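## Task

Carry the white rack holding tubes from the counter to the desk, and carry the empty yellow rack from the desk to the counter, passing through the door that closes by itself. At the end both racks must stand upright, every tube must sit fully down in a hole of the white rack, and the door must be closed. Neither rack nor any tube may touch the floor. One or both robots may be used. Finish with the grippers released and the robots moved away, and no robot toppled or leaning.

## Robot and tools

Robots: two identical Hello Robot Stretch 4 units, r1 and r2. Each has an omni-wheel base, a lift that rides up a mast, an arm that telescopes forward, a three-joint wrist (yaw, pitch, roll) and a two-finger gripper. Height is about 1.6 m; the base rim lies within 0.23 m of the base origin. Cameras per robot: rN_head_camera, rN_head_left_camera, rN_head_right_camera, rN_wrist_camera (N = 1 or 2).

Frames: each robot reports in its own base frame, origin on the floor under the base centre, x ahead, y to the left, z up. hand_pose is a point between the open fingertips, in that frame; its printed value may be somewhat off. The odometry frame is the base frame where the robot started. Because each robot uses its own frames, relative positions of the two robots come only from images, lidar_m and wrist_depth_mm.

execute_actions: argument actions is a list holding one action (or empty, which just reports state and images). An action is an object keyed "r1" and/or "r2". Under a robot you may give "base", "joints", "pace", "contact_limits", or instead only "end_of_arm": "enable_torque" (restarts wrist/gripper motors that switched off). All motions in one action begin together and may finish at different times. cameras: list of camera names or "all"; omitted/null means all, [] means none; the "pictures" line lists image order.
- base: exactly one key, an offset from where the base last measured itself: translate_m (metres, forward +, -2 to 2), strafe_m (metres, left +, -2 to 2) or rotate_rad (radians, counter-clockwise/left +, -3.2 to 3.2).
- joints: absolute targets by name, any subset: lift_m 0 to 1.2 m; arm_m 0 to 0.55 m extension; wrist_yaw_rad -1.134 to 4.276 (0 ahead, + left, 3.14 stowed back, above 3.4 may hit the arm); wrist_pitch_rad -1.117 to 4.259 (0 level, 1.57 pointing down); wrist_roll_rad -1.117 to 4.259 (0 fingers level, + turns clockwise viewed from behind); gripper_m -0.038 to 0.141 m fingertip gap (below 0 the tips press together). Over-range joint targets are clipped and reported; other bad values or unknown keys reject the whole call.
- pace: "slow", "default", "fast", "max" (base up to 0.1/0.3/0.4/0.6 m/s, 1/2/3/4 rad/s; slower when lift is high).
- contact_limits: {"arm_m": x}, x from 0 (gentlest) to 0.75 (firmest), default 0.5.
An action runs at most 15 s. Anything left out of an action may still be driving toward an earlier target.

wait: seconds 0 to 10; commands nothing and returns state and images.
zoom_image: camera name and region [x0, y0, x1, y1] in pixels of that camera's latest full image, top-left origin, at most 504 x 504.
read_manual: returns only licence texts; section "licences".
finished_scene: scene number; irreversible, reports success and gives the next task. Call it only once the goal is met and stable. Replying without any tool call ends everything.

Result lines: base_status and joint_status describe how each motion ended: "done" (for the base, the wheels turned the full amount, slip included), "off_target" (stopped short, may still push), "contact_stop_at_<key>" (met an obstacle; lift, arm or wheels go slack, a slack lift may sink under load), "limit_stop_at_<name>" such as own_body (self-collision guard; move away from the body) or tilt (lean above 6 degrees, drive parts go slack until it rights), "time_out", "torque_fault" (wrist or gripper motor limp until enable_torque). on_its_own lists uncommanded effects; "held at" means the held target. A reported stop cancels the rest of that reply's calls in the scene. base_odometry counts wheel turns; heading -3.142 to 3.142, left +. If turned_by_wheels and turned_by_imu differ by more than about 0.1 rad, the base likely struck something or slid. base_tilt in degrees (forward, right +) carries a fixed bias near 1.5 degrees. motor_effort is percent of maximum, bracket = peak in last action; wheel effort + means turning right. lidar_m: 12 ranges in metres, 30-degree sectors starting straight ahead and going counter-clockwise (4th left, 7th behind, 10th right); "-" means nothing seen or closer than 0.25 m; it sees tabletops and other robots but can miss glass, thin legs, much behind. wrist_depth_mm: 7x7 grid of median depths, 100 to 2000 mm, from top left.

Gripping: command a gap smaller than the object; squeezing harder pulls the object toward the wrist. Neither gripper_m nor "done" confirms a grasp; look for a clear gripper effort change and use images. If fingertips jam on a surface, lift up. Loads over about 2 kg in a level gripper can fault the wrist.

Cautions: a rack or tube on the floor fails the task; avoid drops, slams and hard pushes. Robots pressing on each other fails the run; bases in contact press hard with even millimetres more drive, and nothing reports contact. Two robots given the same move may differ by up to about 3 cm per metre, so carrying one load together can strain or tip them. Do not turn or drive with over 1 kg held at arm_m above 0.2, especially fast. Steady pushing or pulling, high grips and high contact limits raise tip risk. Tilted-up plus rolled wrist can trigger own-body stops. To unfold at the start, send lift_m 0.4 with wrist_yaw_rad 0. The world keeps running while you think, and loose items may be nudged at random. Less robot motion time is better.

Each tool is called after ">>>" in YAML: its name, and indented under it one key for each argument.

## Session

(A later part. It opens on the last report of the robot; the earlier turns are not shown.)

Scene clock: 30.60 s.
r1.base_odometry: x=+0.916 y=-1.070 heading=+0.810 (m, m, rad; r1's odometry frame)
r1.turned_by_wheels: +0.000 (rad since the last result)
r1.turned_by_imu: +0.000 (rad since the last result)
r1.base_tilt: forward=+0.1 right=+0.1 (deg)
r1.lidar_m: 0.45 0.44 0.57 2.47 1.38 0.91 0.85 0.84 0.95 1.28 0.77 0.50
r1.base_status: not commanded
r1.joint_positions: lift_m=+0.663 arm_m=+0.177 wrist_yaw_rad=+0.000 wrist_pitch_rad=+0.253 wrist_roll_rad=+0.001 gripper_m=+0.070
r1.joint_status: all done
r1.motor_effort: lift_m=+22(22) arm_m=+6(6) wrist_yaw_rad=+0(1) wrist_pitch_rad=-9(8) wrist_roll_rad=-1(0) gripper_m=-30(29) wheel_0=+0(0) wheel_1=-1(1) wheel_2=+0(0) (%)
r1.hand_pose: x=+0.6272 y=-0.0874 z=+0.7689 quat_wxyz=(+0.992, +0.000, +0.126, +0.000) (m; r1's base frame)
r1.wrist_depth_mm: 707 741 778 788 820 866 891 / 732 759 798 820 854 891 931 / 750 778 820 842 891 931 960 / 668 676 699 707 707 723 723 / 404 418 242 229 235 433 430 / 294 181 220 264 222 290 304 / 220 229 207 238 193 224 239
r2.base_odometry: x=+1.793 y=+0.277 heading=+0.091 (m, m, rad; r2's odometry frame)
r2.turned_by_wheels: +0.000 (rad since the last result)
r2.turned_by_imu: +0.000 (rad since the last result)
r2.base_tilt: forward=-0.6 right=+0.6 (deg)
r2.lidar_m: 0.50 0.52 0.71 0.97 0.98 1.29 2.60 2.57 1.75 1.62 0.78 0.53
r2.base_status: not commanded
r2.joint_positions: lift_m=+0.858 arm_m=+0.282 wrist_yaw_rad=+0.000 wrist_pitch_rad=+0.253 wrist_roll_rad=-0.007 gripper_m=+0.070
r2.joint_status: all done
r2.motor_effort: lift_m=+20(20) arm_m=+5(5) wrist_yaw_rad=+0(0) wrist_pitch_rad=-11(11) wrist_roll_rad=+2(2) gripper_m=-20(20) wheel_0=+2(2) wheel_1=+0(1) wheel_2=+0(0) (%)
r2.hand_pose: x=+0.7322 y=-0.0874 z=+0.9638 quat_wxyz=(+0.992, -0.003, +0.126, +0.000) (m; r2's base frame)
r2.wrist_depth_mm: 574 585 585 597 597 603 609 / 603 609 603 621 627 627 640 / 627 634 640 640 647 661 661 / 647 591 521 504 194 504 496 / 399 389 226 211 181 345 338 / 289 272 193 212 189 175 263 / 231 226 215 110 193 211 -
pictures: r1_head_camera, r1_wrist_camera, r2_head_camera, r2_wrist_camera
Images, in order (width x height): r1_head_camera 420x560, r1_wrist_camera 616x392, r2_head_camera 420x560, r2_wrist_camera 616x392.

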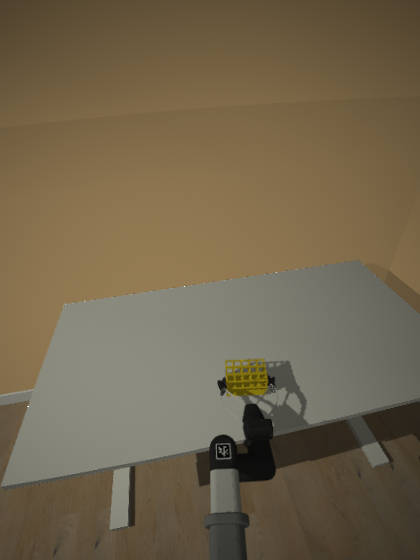

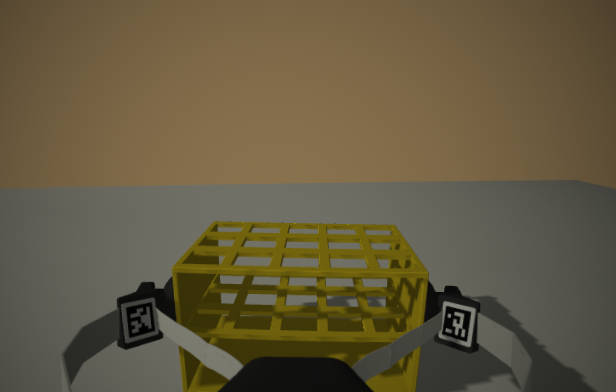

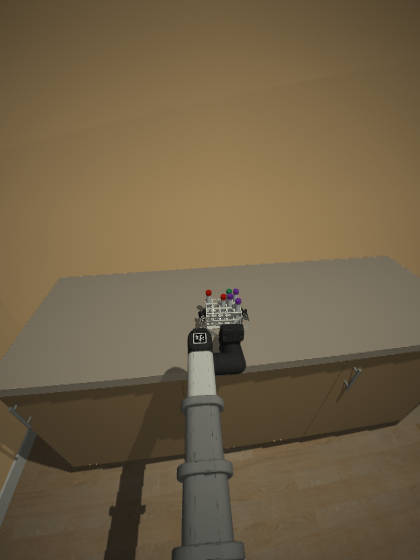

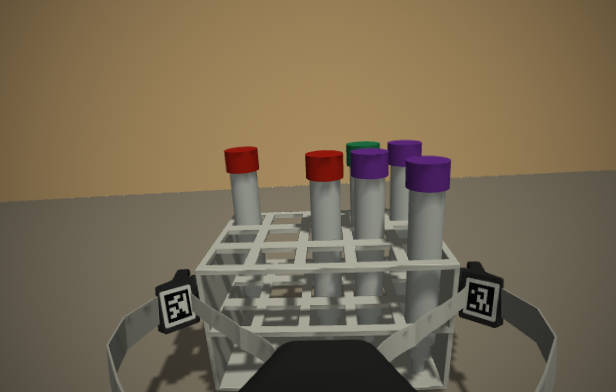

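>>> execute_actions:
  actions:
    - {"r1": {"joints": {"lift_m": 0.72}, "pace": "slow"}, "r2": {"joints": {"gripper_m": 0.055}}}
  cameras: ["r1_wrist_camera", "r2_wrist_camera"]

Scene clock: 32.07 s.
r1.base_odometry: x=+0.916 y=-1.070 heading=+0.810 (m, m, rad; r1's odometry frame)
r1.turned_by_wheels: +0.000 (rad since the last result)
r1.turned_by_imu: +0.000 (rad since the last result)
r1.base_tilt: forward=+0.1 right=+0.2 (deg)
r1.lidar_m: 0.45 0.44 0.55 2.46 1.39 0.93 0.84 0.85 0.93 1.29 0.75 0.50
r1.base_status: not commanded
r1.joint_positions: lift_m=+0.720 arm_m=+0.177 wrist_yaw_rad=+0.000 wrist_pitch_rad=+0.253 wrist_roll_rad=+0.001 gripper_m=+0.070
r1.joint_status: all done
r1.motor_effort: lift_m=+23(22) arm_m=+6(6) wrist_yaw_rad=+0(0) wrist_pitch_rad=-9(9) wrist_roll_rad=+1(1) gripper_m=-28(29) wheel_0=+0(0) wheel_1=-1(1) wheel_2=+0(0) (%)
r1.hand_pose: x=+0.6272 y=-0.0874 z=+0.8258 quat_wxyz=(+0.992, +0.000, +0.126, +0.000) (m; r1's base frame)
r1.wrist_depth_mm: 715 741 768 798 820 842 891 / 723 759 798 831 842 904 931 / 750 788 820 854 878 917 960 / 778 798 842 866 878 931 976 / 554 564 241 229 235 591 585 / 394 181 219 264 222 394 415 / 300 312 206 239 193 306 334
r2.base_odometry: x=+1.793 y=+0.277 heading=+0.091 (m, m, rad; r2's odometry frame)
r2.turned_by_wheels: +0.000 (rad since the last result)
r2.turned_by_imu: +0.000 (rad since the last result)
r2.base_tilt: forward=-0.6 right=+0.7 (deg)
r2.lidar_m: 0.49 0.52 0.70 0.96 0.99 1.32 2.59 2.52 1.74 1.63 0.76 0.53
r2.base_status: not commanded
r2.joint_positions: lift_m=+0.858 arm_m=+0.282 wrist_yaw_rad=+0.000 wrist_pitch_rad=+0.253 wrist_roll_rad=-0.007 gripper_m=+0.055
r2.joint_status: all done
r2.motor_effort: lift_m=+20(20) arm_m=+5(5) wrist_yaw_rad=+0(0) wrist_pitch_rad=-11(11) wrist_roll_rad=+2(2) gripper_m=-24(22) wheel_0=+2(2) wheel_1=-1(0) wheel_2=+0(0) (%)
r2.hand_pose: x=+0.7322 y=-0.0874 z=+0.9638 quat_wxyz=(+0.992, -0.003, +0.126, +0.000) (m; r2's base frame)
r2.wrist_depth_mm: 569 591 591 591 603 609 609 / 597 609 615 621 634 621 627 / 627 634 627 634 647 661 668 / 647 609 521 496 191 504 492 / 397 387 220 198 196 342 340 / 289 181 186 208 186 172 263 / 231 226 205 110 185 211 -
pictures: r1_wrist_camera, r2_wrist_camera
Images, in order (width x height): r1_wrist_camera 616x392, r2_wrist_camera 616x392.

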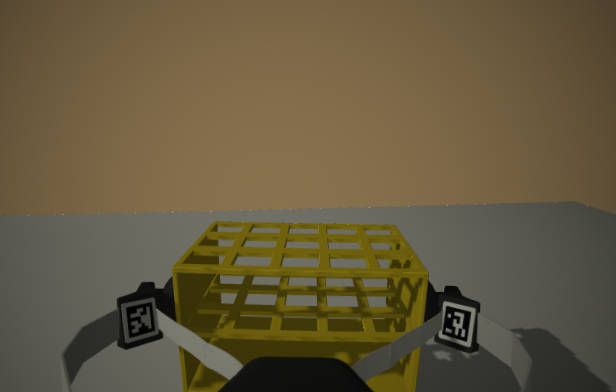

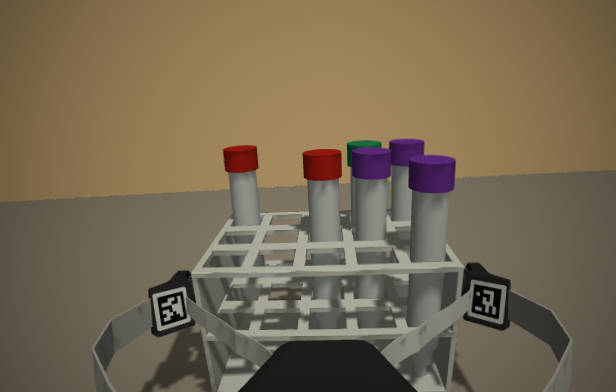

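>>> execute_actions:
  actions:
    - {"r1": {"base": {"rotate_rad": 0.2}, "joints": {"arm_m": 0.0}}, "r2": {"joints": {"lift_m": 0.91}, "pace": "slow"}}
  cameras: ["r1_head_left_camera", "r1_head_right_camera", "r1_wrist_camera", "r2_wrist_camera"]

Scene clock: 36.57 s.
r1.base_odometry: x=+0.916 y=-1.070 heading=+1.010 (m, m, rad; r1's odometry frame)
r1.turned_by_wheels: +0.200 (rad since the last result)
r1.turned_by_imu: +0.200 (rad since the last result)
r1.base_tilt: forward=+0.1 right=+0.1 (deg)
r1.lidar_m: 0.41 0.47 0.66 2.46 1.10 0.89 0.84 0.90 1.13 1.28 0.61 0.45
r1.base_status: done
r1.joint_positions: lift_m=+0.720 arm_m=+0.001 wrist_yaw_rad=+0.000 wrist_pitch_rad=+0.253 wrist_roll_rad=+0.001 gripper_m=+0.070
r1.joint_status: all done
r1.motor_effort: lift_m=+23(23) arm_m=-6(7) wrist_yaw_rad=+0(3) wrist_pitch_rad=-10(10) wrist_roll_rad=+0(0) gripper_m=-28(27) wheel_0=-2(8) wheel_1=-1(7) wheel_2=-1(9) (%)
r1.hand_pose: x=+0.4512 y=-0.0874 z=+0.8257 quat_wxyz=(+0.992, +0.000, +0.126, +0.000) (m; r1's base frame)
r1.wrist_depth_mm: 931 946 931 917 917 931 917 / 960 960 946 976 946 931 931 / 991 976 991 991 976 976 960 / 1025 917 931 976 1008 976 991 / 559 569 241 229 233 591 597 / 399 181 219 264 223 394 418 / 303 312 207 239 193 309 336
r2.base_odometry: x=+1.793 y=+0.277 heading=+0.091 (m, m, rad; r2's odometry frame)
r2.turned_by_wheels: +0.000 (rad since the last result)
r2.turned_by_imu: +0.000 (rad since the last result)
r2.base_tilt: forward=-0.5 right=+0.5 (deg)
r2.lidar_m: 0.49 0.52 0.70 0.93 0.99 1.33 2.60 2.52 1.74 1.64 0.77 0.54
r2.base_status: not commanded
r2.joint_positions: lift_m=+0.910 arm_m=+0.282 wrist_yaw_rad=+0.000 wrist_pitch_rad=+0.253 wrist_roll_rad=-0.007 gripper_m=+0.055
r2.joint_status: all done
r2.motor_effort: lift_m=+21(20) arm_m=+5(5) wrist_yaw_rad=+0(0) wrist_pitch_rad=-11(11) wrist_roll_rad=+2(3) gripper_m=-21(20) wheel_0=+2(2) wheel_1=+0(1) wheel_2=+0(0) (%)
r2.hand_pose: x=+0.7322 y=-0.0874 z=+1.0157 quat_wxyz=(+0.992, -0.003, +0.126, +0.000) (m; r2's base frame)
r2.wrist_depth_mm: 580 580 591 591 603 609 603 / 603 603 609 621 634 634 634 / 634 634 640 647 640 654 654 / 654 661 661 609 192 676 683 / 521 512 220 198 195 452 449 / 379 180 186 208 187 172 338 / 304 296 203 110 185 278 -
pictures: r1_head_left_camera, r1_head_right_camera, r1_wrist_camera, r2_wrist_camera
Images, in order (width x height): r1_head_left_camera 420x672, r1_head_right_camera 420x672, r1_wrist_camera 616x392, r2_wrist_camera 616x392.

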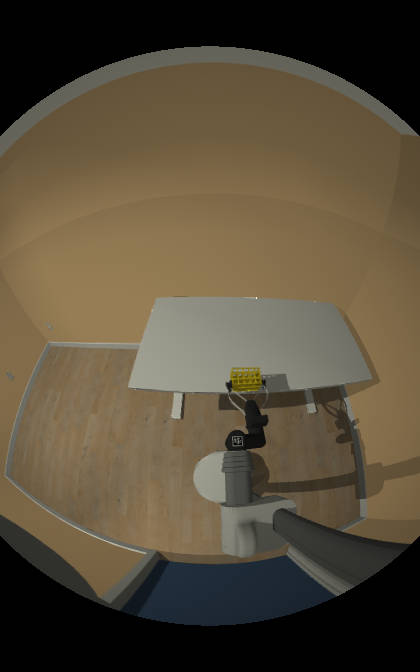

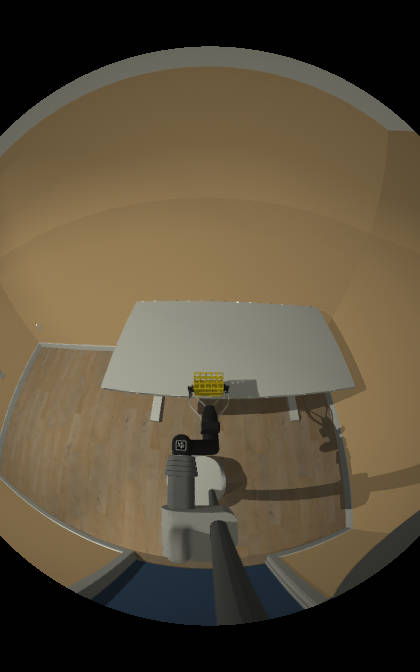

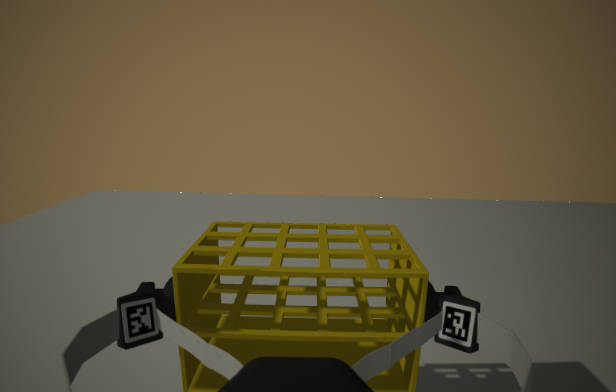

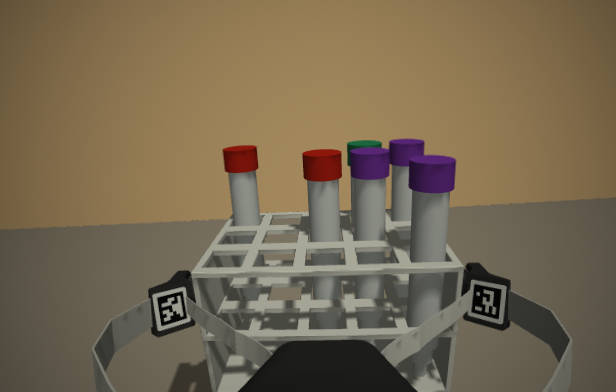

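>>> execute_actions:
  actions:
    - {"r1": {"base": {"strafe_m": 0.12}}, "r2": {"base": {"translate_m": -0.2}, "joints": {"arm_m": 0.0}}}
  cameras: ["r1_head_left_camera", "r1_head_right_camera"]

Scene clock: 39.33 s.
r1.base_odometry: x=+0.815 y=-1.006 heading=+1.010 (m, m, rad; r1's odometry frame)
r1.turned_by_wheels: +0.000 (rad since the last result)
r1.turned_by_imu: -0.001 (rad since the last result)
r1.base_tilt: forward=+0.0 right=+0.1 (deg)
r1.lidar_m: 0.43 0.45 1.85 2.33 1.07 0.84 0.84 0.88 1.11 1.41 0.61 0.48
r1.base_status: done
r1.joint_positions: lift_m=+0.720 arm_m=+0.001 wrist_yaw_rad=+0.000 wrist_pitch_rad=+0.253 wrist_roll_rad=+0.001 gripper_m=+0.070
r1.joint_status: not commanded
r1.motor_effort: lift_m=+23(23) arm_m=-6(6) wrist_yaw_rad=+0(1) wrist_pitch_rad=-10(10) wrist_roll_rad=+0(0) gripper_m=-29(30) wheel_0=-1(10) wheel_1=+1(10) wheel_2=+1(2) (%)
r1.hand_pose: x=+0.4513 y=-0.0874 z=+0.8257 quat_wxyz=(+0.992, +0.000, +0.126, +0.000) (m; r1's base frame)
r1.wrist_depth_mm: 960 931 931 931 917 917 904 / 976 976 960 960 960 931 917 / 1008 991 1008 991 976 976 976 / 1025 1008 946 960 1008 976 991 / 559 564 243 230 235 597 591 / 402 181 220 264 221 397 418 / 303 314 206 237 193 309 336
r2.base_odometry: x=+1.594 y=+0.259 heading=+0.090 (m, m, rad; r2's odometry frame)
r2.turned_by_wheels: +0.000 (rad since the last result)
r2.turned_by_imu: +0.000 (rad since the last result)
r2.base_tilt: forward=-0.6 right=+0.6 (deg)
r2.lidar_m: 0.42 0.73 1.04 0.95 0.97 1.28 2.38 2.49 1.73 1.64 1.09 0.76
r2.base_status: done
r2.joint_positions: lift_m=+0.910 arm_m=+0.001 wrist_yaw_rad=+0.000 wrist_pitch_rad=+0.254 wrist_roll_rad=-0.007 gripper_m=+0.055
r2.joint_status: all done
r2.motor_effort: lift_m=+20(21) arm_m=-5(4) wrist_yaw_rad=+1(1) wrist_pitch_rad=-12(12) wrist_roll_rad=+2(2) gripper_m=-23(22) wheel_0=-2(7) wheel_1=-1(6) wheel_2=+0(9) (%)
r2.hand_pose: x=+0.4511 y=-0.0875 z=+1.0156 quat_wxyz=(+0.992, -0.003, +0.126, +0.000) (m; r2's base frame)
r2.wrist_depth_mm: 991 1042 1025 1060 1042 1060 1042 / 1078 1060 1060 1060 1098 1078 1118 / 1078 1078 1098 1098 1118 1098 1098 / 831 809 683 668 193 654 661 / 530 517 219 198 195 512 521 / 564 180 185 208 188 171 574 / 597 585 204 110 183 603 615
pictures: r1_head_left_camera, r1_head_right_camera
Images, in order (width x height): r1_head_left_camera 420x672, r1_head_right_camera 420x672.

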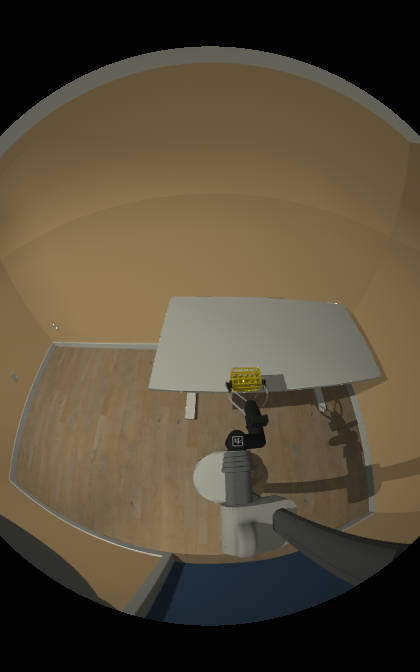

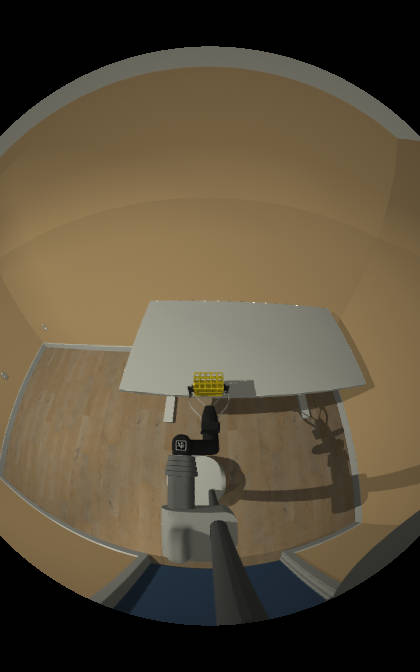

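>>> execute_actions:
  actions:
    - {"r1": {"base": {"translate_m": -0.5}}, "r2": {"base": {"translate_m": -0.25}, "joints": {"lift_m": 0.76}}}
  cameras: ["r1_head_left_camera", "r1_head_right_camera", "r2_wrist_camera"]

Scene clock: 42.67 s.
r1.base_odometry: x=+0.548 y=-1.430 heading=+1.009 (m, m, rad; r1's odometry frame)
r1.turned_by_wheels: +0.000 (rad since the last result)
r1.turned_by_imu: +0.001 (rad since the last result)
r1.base_tilt: forward=+0.0 right=+0.2 (deg)
r1.lidar_m: 0.44 1.00 2.44 0.98 0.46 0.35 0.34 0.35 0.52 1.15 1.30 0.98
r1.base_status: done
r1.joint_positions: lift_m=+0.720 arm_m=+0.001 wrist_yaw_rad=+0.000 wrist_pitch_rad=+0.253 wrist_roll_rad=+0.001 gripper_m=+0.070
r1.joint_status: not commanded
r1.motor_effort: lift_m=+23(23) arm_m=-6(6) wrist_yaw_rad=+0(0) wrist_pitch_rad=-10(10) wrist_roll_rad=+0(1) gripper_m=-30(29) wheel_0=-2(7) wheel_1=-2(6) wheel_2=+0(10) (%)
r1.hand_pose: x=+0.4512 y=-0.0874 z=+0.8258 quat_wxyz=(+0.992, +0.000, +0.126, +0.000) (m; r1's base frame)
r1.wrist_depth_mm: 1397 1397 1397 1397 1366 1366 1308 / 1464 1430 1464 1430 1397 1430 1397 / 1499 1499 1464 1499 1464 1464 1430 / 1537 1060 946 960 976 991 1008 / 1576 1576 241 229 234 1499 1537 / 1618 181 220 264 223 1618 1576 / 1281 1366 207 238 193 1336 1308
r2.base_odometry: x=+1.345 y=+0.236 heading=+0.090 (m, m, rad; r2's odometry frame)
r2.turned_by_wheels: +0.000 (rad since the last result)
r2.turned_by_imu: +0.000 (rad since the last result)
r2.base_tilt: forward=-0.6 right=+0.7 (deg)
r2.lidar_m: 0.39 0.97 1.00 0.94 0.96 1.26 2.14 2.21 1.78 1.65 1.45 1.03
r2.base_status: done
r2.joint_positions: lift_m=+0.760 arm_m=+0.001 wrist_yaw_rad=+0.000 wrist_pitch_rad=+0.253 wrist_roll_rad=-0.007 gripper_m=+0.055
r2.joint_status: all done
r2.motor_effort: lift_m=+15(21) arm_m=-5(6) wrist_yaw_rad=+0(1) wrist_pitch_rad=-12(12) wrist_roll_rad=+2(2) gripper_m=-21(23) wheel_0=-3(7) wheel_1=-2(7) wheel_2=-2(9) (%)
r2.hand_pose: x=+0.4511 y=-0.0874 z=+0.8661 quat_wxyz=(+0.992, -0.003, +0.126, +0.000) (m; r2's base frame)
r2.wrist_depth_mm: 1182 1255 1229 1255 1255 1255 1255 / 1281 1308 1281 1281 1308 1281 1308 / 741 741 715 707 707 750 741 / 750 759 759 732 191 768 788 / 798 798 220 198 194 809 809 / 842 182 186 208 185 172 854 / 891 878 203 110 184 917 891
pictures: r1_head_left_camera, r1_head_right_camera, r2_wrist_camera
Images, in order (width x height): r1_head_left_camera 420x672, r1_head_right_camera 420x672, r2_wrist_camera 616x392.

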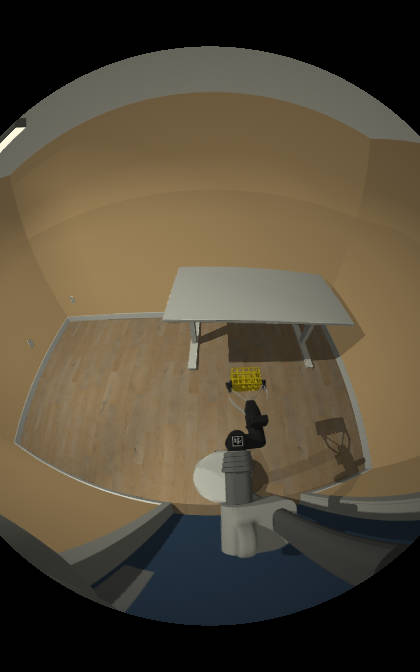

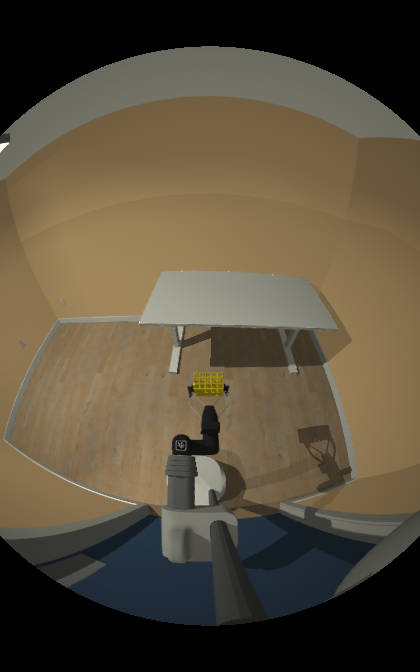

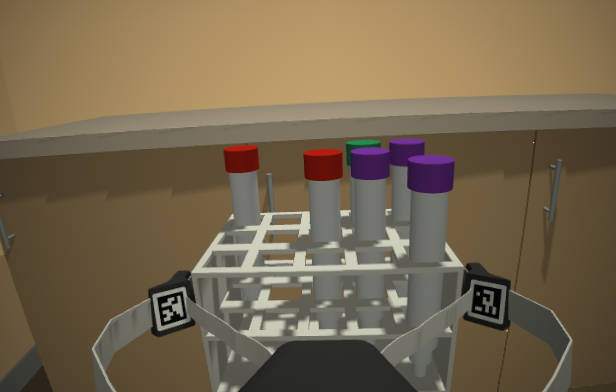

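>>> execute_actions:
  actions:
    - {"r1": {"base": {"translate_m": -0.3}, "pace": "slow"}, "r2": {"base": {"rotate_rad": -1.93}, "pace": "slow"}}
  cameras: ["r1_head_left_camera", "r1_head_right_camera", "r2_head_camera", "r2_wrist_camera"]

Scene clock: 48.63 s.
r1.base_odometry: x=+0.389 y=-1.683 heading=+1.009 (m, m, rad; r1's odometry frame)
r1.turned_by_wheels: +0.000 (rad since the last result)
r1.turned_by_imu: +0.000 (rad since the last result)
r1.base_tilt: forward=+0.1 right=+0.1 (deg)
r1.lidar_m: 0.43 1.33 2.46 0.37 0.41 0.25 0.25 0.25 0.25 0.46 1.47 1.31
r1.base_status: done
r1.joint_positions: lift_m=+0.720 arm_m=+0.001 wrist_yaw_rad=+0.000 wrist_pitch_rad=+0.253 wrist_roll_rad=+0.001 gripper_m=+0.070
r1.joint_status: not commanded
r1.motor_effort: lift_m=+21(23) arm_m=-6(6) wrist_yaw_rad=+0(3) wrist_pitch_rad=-9(10) wrist_roll_rad=+1(1) gripper_m=-31(27) wheel_0=-4(7) wheel_1=-2(12) wheel_2=+4(12) (%)
r1.hand_pose: x=+0.4512 y=-0.0874 z=+0.8259 quat_wxyz=(+0.992, +0.000, +0.126, +0.000) (m; r1's base frame)
r1.wrist_depth_mm: 1708 1661 1618 1661 1618 1618 1618 / 1708 1708 1708 1708 1708 1661 1661 / 1808 1808 1756 1756 1756 1756 1708 / 1863 1808 1281 1281 1308 1366 1308 / 1983 1983 242 229 236 1756 1808 / 1708 181 219 265 223 1618 1661 / 1308 1336 207 238 200 1336 1397
r2.base_odometry: x=+1.345 y=+0.236 heading=-1.840 (m, m, rad; r2's odometry frame)
r2.turned_by_wheels: -1.930 (rad since the last result)
r2.turned_by_imu: -1.906 (rad since the last result)
r2.base_tilt: forward=-0.5 right=+0.6 (deg)
r2.lidar_m: 0.40 1.65 1.23 0.98 0.94 1.05 0.95 0.92 1.00 1.52 2.12 0.44
r2.base_status: done
r2.joint_positions: lift_m=+0.760 arm_m=+0.001 wrist_yaw_rad=+0.000 wrist_pitch_rad=+0.253 wrist_roll_rad=-0.007 gripper_m=+0.055
r2.joint_status: not commanded
r2.motor_effort: lift_m=+15(16) arm_m=-5(5) wrist_yaw_rad=+0(1) wrist_pitch_rad=-11(12) wrist_roll_rad=+2(2) gripper_m=-22(22) wheel_0=+3(7) wheel_1=+1(8) wheel_2=+2(5) (%)
r2.hand_pose: x=+0.4511 y=-0.0874 z=+0.8661 quat_wxyz=(+0.992, -0.003, +0.126, +0.000) (m; r2's base frame)
r2.wrist_depth_mm: 1118 1205 1182 1281 1499 1808 1808 / 1182 1308 1308 1308 1661 1863 1808 / 1205 1336 1336 1336 1537 1983 1921 / 1255 1336 1464 243 193 - 1863 / 1336 1397 220 199 195 - 1983 / 1366 181 187 209 185 172 1464 / 1308 1336 204 110 185 1255 1229
pictures: r1_head_left_camera, r1_head_right_camera, r2_head_camera, r2_wrist_camera
Images, in order (width x height): r1_head_left_camera 420x672, r1_head_right_camera 420x672, r2_head_camera 420x560, r2_wrist_camera 616x392.

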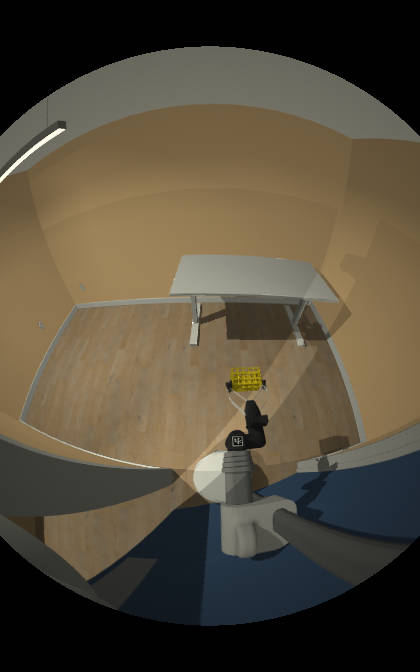

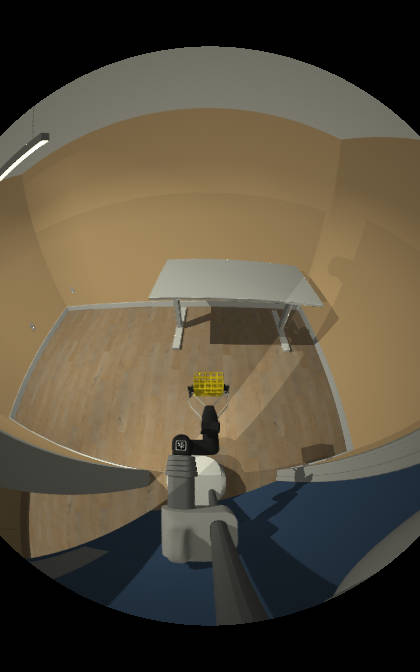

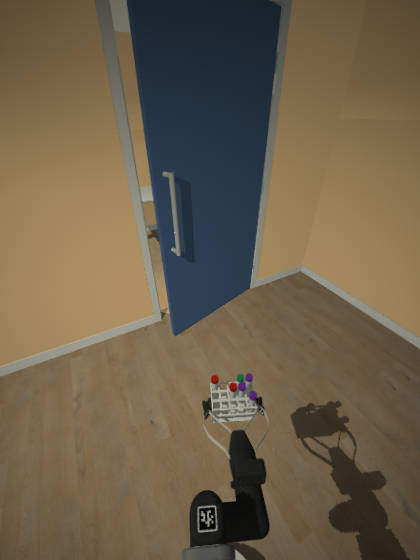

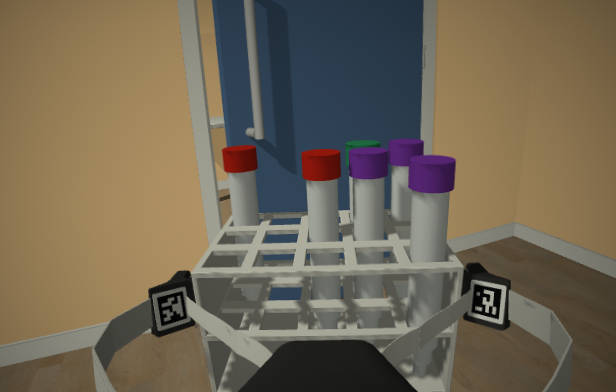

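>>> execute_actions:
  actions:
    - {"r1": {"base": {"translate_m": -0.62}}}
  cameras: ["r1_head_right_camera", "r2_head_camera"]

Scene clock: 52.70 s.
r1.base_odometry: x=+0.058 y=-2.208 heading=+1.009 (m, m, rad; r1's odometry frame)
r1.turned_by_wheels: +0.000 (rad since the last result)
r1.turned_by_imu: +0.002 (rad since the last result)
r1.base_tilt: forward=+0.1 right=+0.1 (deg)
r1.lidar_m: 0.45 0.66 0.76 1.69 1.77 0.87 0.27 0.25 - 0.25 0.31 0.92
r1.base_status: done
r1.joint_positions: lift_m=+0.720 arm_m=+0.001 wrist_yaw_rad=+0.000 wrist_pitch_rad=+0.253 wrist_roll_rad=+0.001 gripper_m=+0.070
r1.joint_status: not commanded
r1.motor_effort: lift_m=+21(21) arm_m=-6(6) wrist_yaw_rad=+0(0) wrist_pitch_rad=-10(9) wrist_roll_rad=+0(0) gripper_m=-30(28) wheel_0=-1(7) wheel_1=-2(8) wheel_2=+2(13) (%)
r1.hand_pose: x=+0.4512 y=-0.0874 z=+0.8259 quat_wxyz=(+0.992, +0.000, +0.126, +0.000) (m; r1's base frame)
r1.wrist_depth_mm: - - - - - - 1983 / - - - - - - 1921 / - - - - - - 1921 / - - - - - - 1983 / - - 241 229 235 - 1921 / 1661 181 219 264 222 1708 1708 / 1308 1336 208 238 193 1336 1397
r2.base_odometry: x=+1.345 y=+0.236 heading=-1.840 (m, m, rad; r2's odometry frame)
r2.turned_by_wheels: +0.000 (rad since the last result)
r2.turned_by_imu: +0.000 (rad since the last result)
r2.base_tilt: forward=-0.6 right=+0.6 (deg)
r2.lidar_m: 0.40 1.67 1.23 0.95 0.94 1.04 0.97 0.94 1.01 1.52 2.10 0.46
r2.base_status: not commanded
r2.joint_positions: lift_m=+0.760 arm_m=+0.001 wrist_yaw_rad=+0.000 wrist_pitch_rad=+0.253 wrist_roll_rad=-0.007 gripper_m=+0.055
r2.joint_status: not commanded
r2.motor_effort: lift_m=+16(15) arm_m=-5(5) wrist_yaw_rad=+0(0) wrist_pitch_rad=-12(12) wrist_roll_rad=+2(3) gripper_m=-22(23) wheel_0=+3(3) wheel_1=+1(1) wheel_2=+2(2) (%)
r2.hand_pose: x=+0.4511 y=-0.0874 z=+0.8661 quat_wxyz=(+0.992, -0.003, +0.126, +0.000) (m; r2's base frame)
r2.wrist_depth_mm: 1160 1229 - - 1182 842 1808 / 1182 1281 - - 960 854 1863 / 1205 1336 1397 - 1008 1025 1808 / 1281 1366 1464 244 193 - 1921 / 1336 1397 220 198 195 1808 1921 / 1366 181 186 208 186 172 1430 / 1336 1336 204 110 184 1255 1255
pictures: r1_head_right_camera, r2_head_camera
Images, in order (width x height): r1_head_right_camera 420x672, r2_head_camera 420x560.

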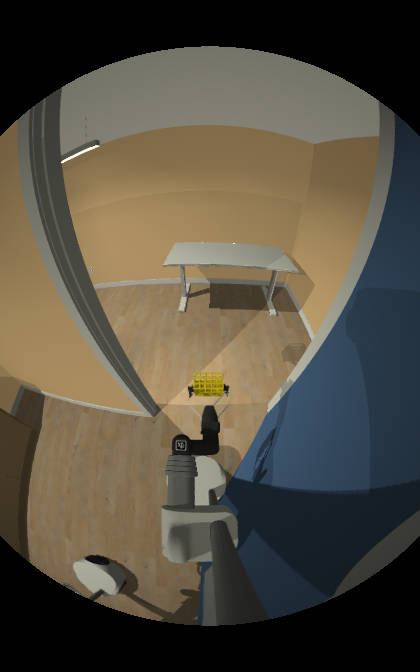

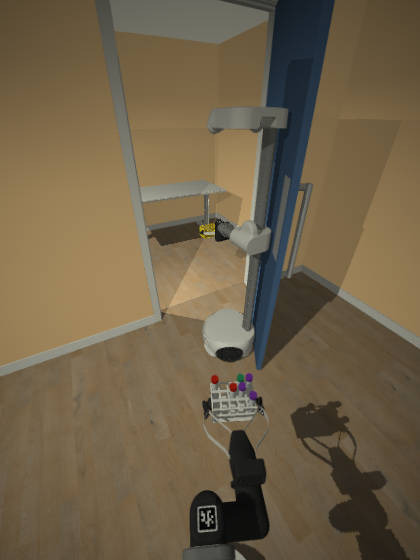

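>>> execute_actions:
  actions:
    - {"r1": {"base": {"rotate_rad": 2.7}, "pace": "slow"}}
  cameras: ["r1_head_left_camera", "r2_head_camera"]

Scene clock: 60.40 s.
r1.base_odometry: x=+0.058 y=-2.208 heading=-2.575 (m, m, rad; r1's odometry frame)
r1.turned_by_wheels: +2.699 (rad since the last result)
r1.turned_by_imu: +2.707 (rad since the last result)
r1.base_tilt: forward=-0.1 right=+0.1 (deg)
r1.lidar_m: 0.42 0.25 0.25 - 0.25 0.34 1.91 1.87 0.66 0.87 1.68 1.22
r1.base_status: done
r1.joint_positions: lift_m=+0.720 arm_m=+0.001 wrist_yaw_rad=+0.000 wrist_pitch_rad=+0.253 wrist_roll_rad=+0.001 gripper_m=+0.070
r1.joint_status: not commanded
r1.motor_effort: lift_m=+21(21) arm_m=-5(6) wrist_yaw_rad=+0(0) wrist_pitch_rad=-10(10) wrist_roll_rad=+0(0) gripper_m=-31(28) wheel_0=-5(10) wheel_1=-2(7) wheel_2=-4(6) (%)
r1.hand_pose: x=+0.4511 y=-0.0874 z=+0.8259 quat_wxyz=(+0.992, +0.000, +0.126, +0.000) (m; r1's base frame)
r1.wrist_depth_mm: 1464 1576 1756 1863 - - - / 1537 1618 1756 1808 - - - / 1576 1661 1808 661 - 1921 1537 / 1618 1756 1863 - - 1863 1464 / 1618 1756 241 229 236 1863 1499 / 1661 181 220 265 223 1708 1576 / 1308 1366 206 239 193 1308 1430
r2.base_odometry: x=+1.345 y=+0.236 heading=-1.840 (m, m, rad; r2's odometry frame)
r2.turned_by_wheels: +0.000 (rad since the last result)
r2.turned_by_imu: -0.001 (rad since the last result)
r2.base_tilt: forward=-0.6 right=+0.8 (deg)
r2.lidar_m: 0.39 1.67 1.23 0.97 0.95 1.05 0.97 0.92 1.01 1.50 2.11 0.42
r2.base_status: not commanded
r2.joint_positions: lift_m=+0.760 arm_m=+0.001 wrist_yaw_rad=+0.000 wrist_pitch_rad=+0.253 wrist_roll_rad=-0.007 gripper_m=+0.055
r2.joint_status: not commanded
r2.motor_effort: lift_m=+15(15) arm_m=-5(5) wrist_yaw_rad=+0(0) wrist_pitch_rad=-12(12) wrist_roll_rad=+2(2) gripper_m=-22(19) wheel_0=+3(3) wheel_1=+2(1) wheel_2=+2(2) (%)
r2.hand_pose: x=+0.4511 y=-0.0874 z=+0.8661 quat_wxyz=(+0.992, -0.003, +0.126, +0.000) (m; r2's base frame)
r2.wrist_depth_mm: 1138 1229 - - - 820 1863 / 1160 1255 - - 1205 991 1863 / 1229 1308 1397 - 759 991 1921 / 1255 1366 1430 244 191 - 1863 / 1308 1430 220 198 194 1983 1863 / 1397 182 186 208 185 172 1464 / 1336 1308 204 110 183 1229 1205
pictures: r1_head_left_camera, r2_head_camera
Images, in order (width x height): r1_head_left_camera 420x672, r2_head_camera 420x560.

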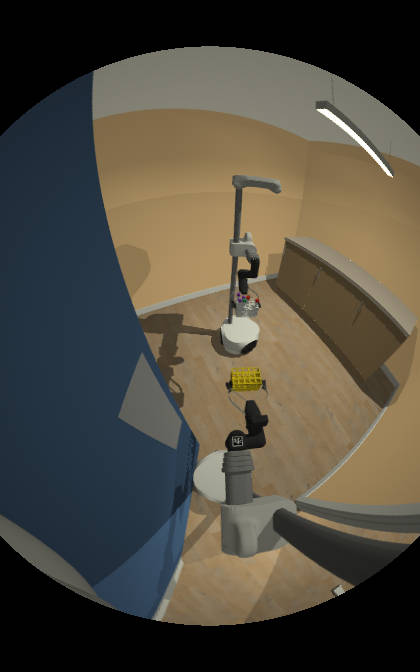

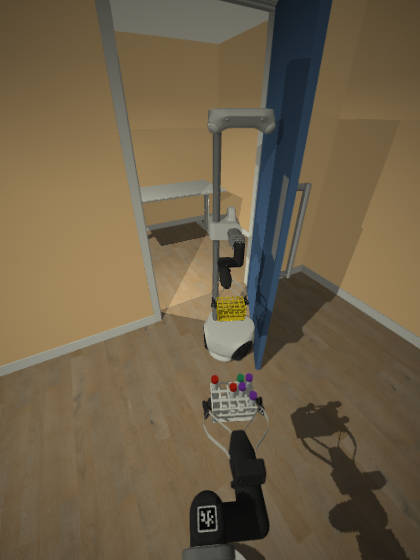

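>>> execute_actions:
  actions:
    - {"r1": {"base": {"strafe_m": 0.42}}, "r2": {"base": {"strafe_m": 0.08}}}
  cameras: ["r1_head_left_camera", "r2_head_camera", "r2_head_right_camera"]

Scene clock: 63.83 s.
r1.base_odometry: x=+0.284 y=-2.562 heading=-2.575 (m, m, rad; r1's odometry frame)
r1.turned_by_wheels: +0.000 (rad since the last result)
r1.turned_by_imu: -0.001 (rad since the last result)
r1.base_tilt: forward=+0.1 right=+0.2 (deg)
r1.lidar_m: 0.44 1.91 0.27 0.25 - 0.25 0.32 2.04 1.06 1.14 2.09 1.06
r1.base_status: done
r1.joint_positions: lift_m=+0.720 arm_m=+0.001 wrist_yaw_rad=+0.000 wrist_pitch_rad=+0.253 wrist_roll_rad=+0.001 gripper_m=+0.070
r1.joint_status: not commanded
r1.motor_effort: lift_m=+21(21) arm_m=-5(5) wrist_yaw_rad=+0(1) wrist_pitch_rad=-9(9) wrist_roll_rad=+0(0) gripper_m=-29(29) wheel_0=-1(12) wheel_1=+0(10) wheel_2=+0(3) (%)
r1.hand_pose: x=+0.4511 y=-0.0874 z=+0.8259 quat_wxyz=(+0.992, +0.000, +0.126, +0.000) (m; r1's base frame)
r1.wrist_depth_mm: 1366 1464 1576 1708 1863 - - / 1366 1499 1661 1756 - 1160 891 / 1430 1537 1661 1808 - - 798 / 1464 1576 1756 1863 - - 1863 / 1464 1618 242 230 236 - 1863 / 1537 181 219 264 223 1229 1756 / 1336 1336 208 239 193 1042 1160
r2.base_odometry: x=+1.422 y=+0.215 heading=-1.840 (m, m, rad; r2's odometry frame)
r2.turned_by_wheels: +0.000 (rad since the last result)
r2.turned_by_imu: +0.000 (rad since the last result)
r2.base_tilt: forward=-0.6 right=+0.7 (deg)
r2.lidar_m: 0.42 1.63 1.15 0.89 0.87 0.99 0.99 0.96 1.04 1.59 2.17 0.45
r2.base_status: done
r2.joint_positions: lift_m=+0.760 arm_m=+0.001 wrist_yaw_rad=+0.000 wrist_pitch_rad=+0.253 wrist_roll_rad=-0.007 gripper_m=+0.055
r2.joint_status: not commanded
r2.motor_effort: lift_m=+15(15) arm_m=-5(5) wrist_yaw_rad=+0(0) wrist_pitch_rad=-12(12) wrist_roll_rad=+2(2) gripper_m=-22(22) wheel_0=+0(9) wheel_1=-1(8) wheel_2=+0(2) (%)
r2.hand_pose: x=+0.4511 y=-0.0874 z=+0.8661 quat_wxyz=(+0.992, -0.003, +0.126, +0.000) (m; r2's base frame)
r2.wrist_depth_mm: 1118 1205 - - - 1430 1118 / 1160 1255 1366 - - 1281 842 / 1205 1281 1397 - 1708 1430 831 / 1255 1308 1397 244 191 1397 1229 / 1255 1397 220 199 182 1430 1281 / 1336 181 187 210 185 172 1205 / 1336 1366 204 110 186 1098 1098
pictures: r1_head_left_camera, r2_head_camera, r2_head_right_camera
Images, in order (width x height): r1_head_left_camera 420x672, r2_head_camera 420x560, r2_head_right_camera 420x672.

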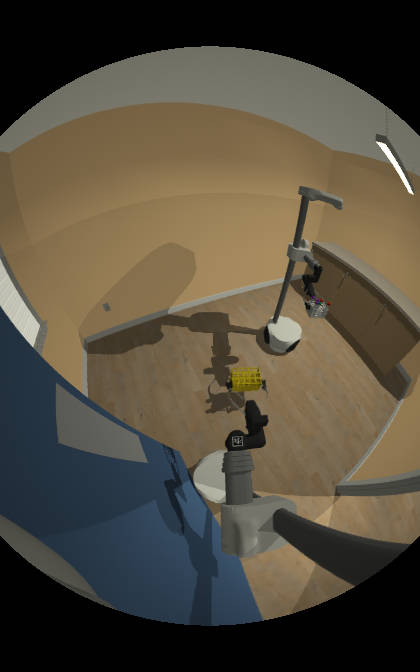

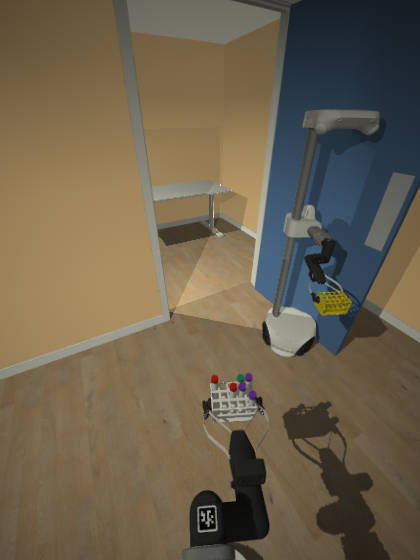

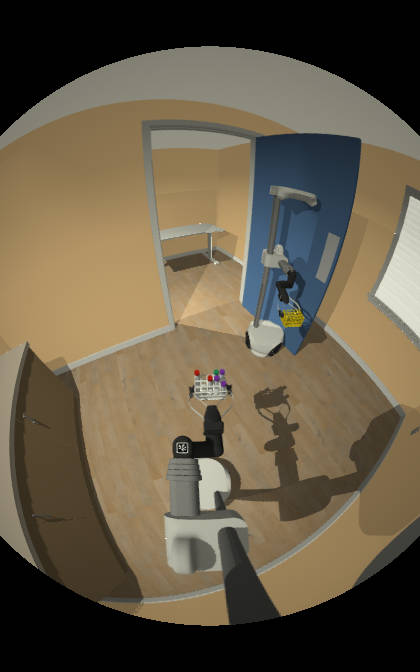

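>>> execute_actions:
  actions:
    - {"r2": {"base": {"translate_m": 1.1}, "pace": "fast"}}
  cameras: ["r1_head_right_camera", "r2_head_camera", "r2_head_left_camera", "r2_head_right_camera"]

Scene clock: 68.20 s.
r1.base_odometry: x=+0.284 y=-2.562 heading=-2.575 (m, m, rad; r1's odometry frame)
r1.turned_by_wheels: +0.000 (rad since the last result)
r1.turned_by_imu: +0.000 (rad since the last result)
r1.base_tilt: forward=+0.1 right=+0.1 (deg)
r1.lidar_m: 0.42 1.92 0.26 0.25 - 0.25 0.32 2.05 0.58 0.57 0.56 2.28
r1.base_status: not commanded
r1.joint_positions: lift_m=+0.720 arm_m=+0.001 wrist_yaw_rad=+0.000 wrist_pitch_rad=+0.253 wrist_roll_rad=+0.001 gripper_m=+0.070
r1.joint_status: not commanded
r1.motor_effort: lift_m=+21(21) arm_m=-5(5) wrist_yaw_rad=+0(1) wrist_pitch_rad=-9(10) wrist_roll_rad=+0(0) gripper_m=-31(29) wheel_0=-2(2) wheel_1=+2(2) wheel_2=+1(1) (%)
r1.hand_pose: x=+0.4510 y=-0.0874 z=+0.8259 quat_wxyz=(+0.992, +0.000, +0.126, +0.000) (m; r1's base frame)
r1.wrist_depth_mm: 1336 1430 1576 1708 1863 - - / 1366 1464 1618 1808 - - - / 1397 1537 1661 1808 - - 1863 / 1464 1576 1708 1921 - - 1921 / 1499 1576 241 229 235 - 1863 / 1537 181 220 263 223 1708 1808 / 1308 1366 207 238 193 1308 1430
r2.base_odometry: x=+1.130 y=-0.846 heading=-1.839 (m, m, rad; r2's odometry frame)
r2.turned_by_wheels: +0.000 (rad since the last result)
r2.turned_by_imu: -0.002 (rad since the last result)
r2.base_tilt: forward=-0.7 right=+0.6 (deg)
r2.lidar_m: 0.41 0.62 0.69 1.04 1.30 1.42 2.01 1.98 0.57 0.57 0.55 0.46
r2.base_status: done
r2.joint_positions: lift_m=+0.760 arm_m=+0.001 wrist_yaw_rad=+0.000 wrist_pitch_rad=+0.253 wrist_roll_rad=-0.007 gripper_m=+0.055
r2.joint_status: not commanded
r2.motor_effort: lift_m=+16(16) arm_m=-5(6) wrist_yaw_rad=+0(0) wrist_pitch_rad=-12(12) wrist_roll_rad=+2(3) gripper_m=-23(21) wheel_0=+1(7) wheel_1=+1(8) wheel_2=+1(12) (%)
r2.hand_pose: x=+0.4511 y=-0.0874 z=+0.8660 quat_wxyz=(+0.992, -0.003, +0.126, +0.000) (m; r2's base frame)
r2.wrist_depth_mm: - - - - - 1808 750 / - - - - - 1921 759 / - - - - - 1863 768 / - - - 244 193 1983 788 / - - 220 197 181 1863 831 / 1499 180 186 209 185 172 759 / 473 1281 203 110 185 1205 854
pictures: r1_head_right_camera, r2_head_camera, r2_head_left_camera, r2_head_right_camera
Images, in order (width x height): r1_head_right_camera 420x672, r2_head_camera 420x560, r2_head_left_camera 420x672, r2_head_right_camera 420x672.

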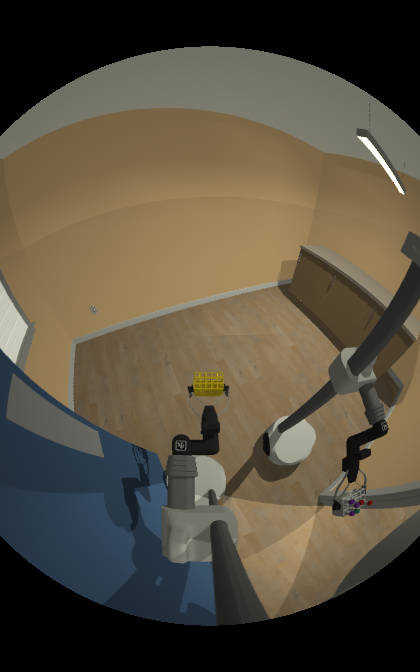

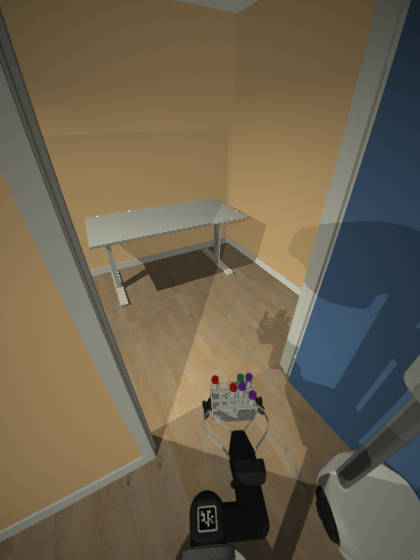

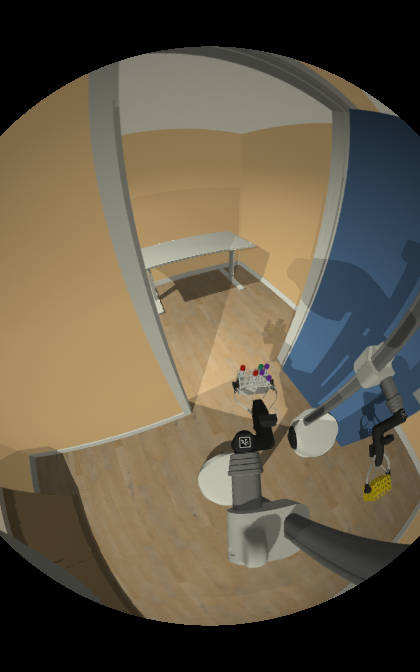

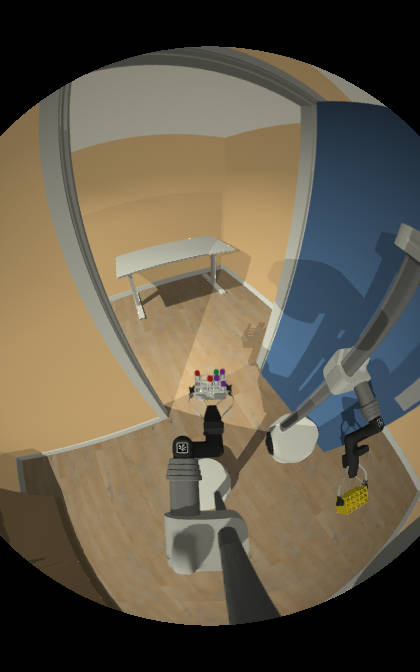

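>>> execute_actions:
  actions:
    - {"r1": {"joints": {"lift_m": 0.92}}, "r2": {"base": {"translate_m": 1.1}, "pace": "fast"}}
  cameras: ["r1_head_right_camera", "r2_head_camera", "r2_wrist_camera"]

Scene clock: 73.10 s.
r1.base_odometry: x=+0.284 y=-2.562 heading=-2.575 (m, m, rad; r1's odometry frame)
r1.turned_by_wheels: +0.000 (rad since the last result)
r1.turned_by_imu: -0.001 (rad since the last result)
r1.base_tilt: forward=+0.0 right=+0.1 (deg)
r1.lidar_m: 0.41 1.93 0.27 0.25 - 0.25 0.33 0.87 0.93 1.14 2.07 2.24
r1.base_status: not commanded
r1.joint_positions: lift_m=+0.920 arm_m=+0.001 wrist_yaw_rad=+0.000 wrist_pitch_rad=+0.253 wrist_roll_rad=+0.001 gripper_m=+0.070
r1.joint_status: all done
r1.motor_effort: lift_m=+23(23) arm_m=-5(5) wrist_yaw_rad=+0(0) wrist_pitch_rad=-9(10) wrist_roll_rad=+0(0) gripper_m=-30(28) wheel_0=-2(2) wheel_1=+2(2) wheel_2=+2(1) (%)
r1.hand_pose: x=+0.4510 y=-0.0874 z=+1.0258 quat_wxyz=(+0.992, +0.000, +0.126, +0.000) (m; r1's base frame)
r1.wrist_depth_mm: 1336 1430 1576 1708 1863 - - / 1397 1464 1576 1756 - - - / 1430 1499 1661 1756 - - - / 1464 1537 1708 1983 - - 1863 / 1537 1618 241 230 235 - 1921 / 1537 181 219 264 222 - 1921 / 1499 1661 206 238 193 1618 1708
r2.base_odometry: x=+0.839 y=-1.906 heading=-1.839 (m, m, rad; r2's odometry frame)
r2.turned_by_wheels: +0.000 (rad since the last result)
r2.turned_by_imu: -0.002 (rad since the last result)
r2.base_tilt: forward=-0.6 right=+0.8 (deg)
r2.lidar_m: 0.40 0.97 1.07 2.45 0.67 0.50 2.89 0.88 0.67 0.60 1.31 0.47
r2.base_status: done
r2.joint_positions: lift_m=+0.760 arm_m=+0.001 wrist_yaw_rad=+0.000 wrist_pitch_rad=+0.253 wrist_roll_rad=-0.007 gripper_m=+0.055
r2.joint_status: not commanded
r2.motor_effort: lift_m=+16(16) arm_m=-5(5) wrist_yaw_rad=+0(0) wrist_pitch_rad=-12(12) wrist_roll_rad=+2(2) gripper_m=-21(21) wheel_0=+0(7) wheel_1=+1(8) wheel_2=+1(11) (%)
r2.hand_pose: x=+0.4511 y=-0.0874 z=+0.8660 quat_wxyz=(+0.992, -0.003, +0.126, +0.000) (m; r2's base frame)
r2.wrist_depth_mm: 1229 1308 1430 1537 1661 1281 1042 / 1281 1397 1537 1661 1708 1336 1060 / 1336 1397 1537 1618 1618 1366 1098 / 976 946 809 866 191 1336 1118 / 1366 1576 219 198 194 1336 1182 / 1499 181 186 208 186 171 1138 / 1281 1366 204 110 186 1255 1160
pictures: r1_head_right_camera, r2_head_camera, r2_wrist_camera
Images, in order (width x height): r1_head_right_camera 420x672, r2_head_camera 420x560, r2_wrist_camera 616x392.

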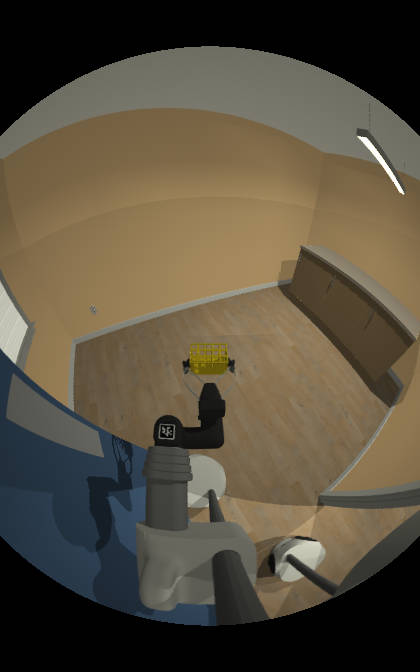

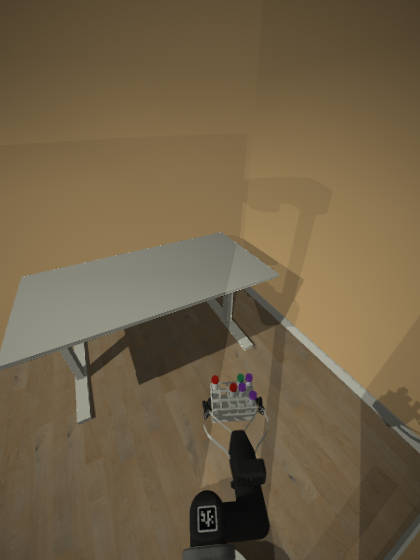

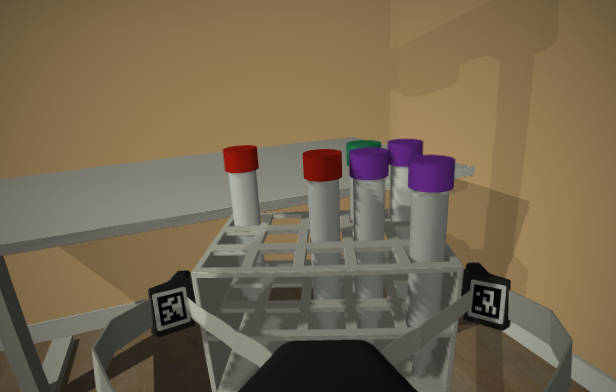

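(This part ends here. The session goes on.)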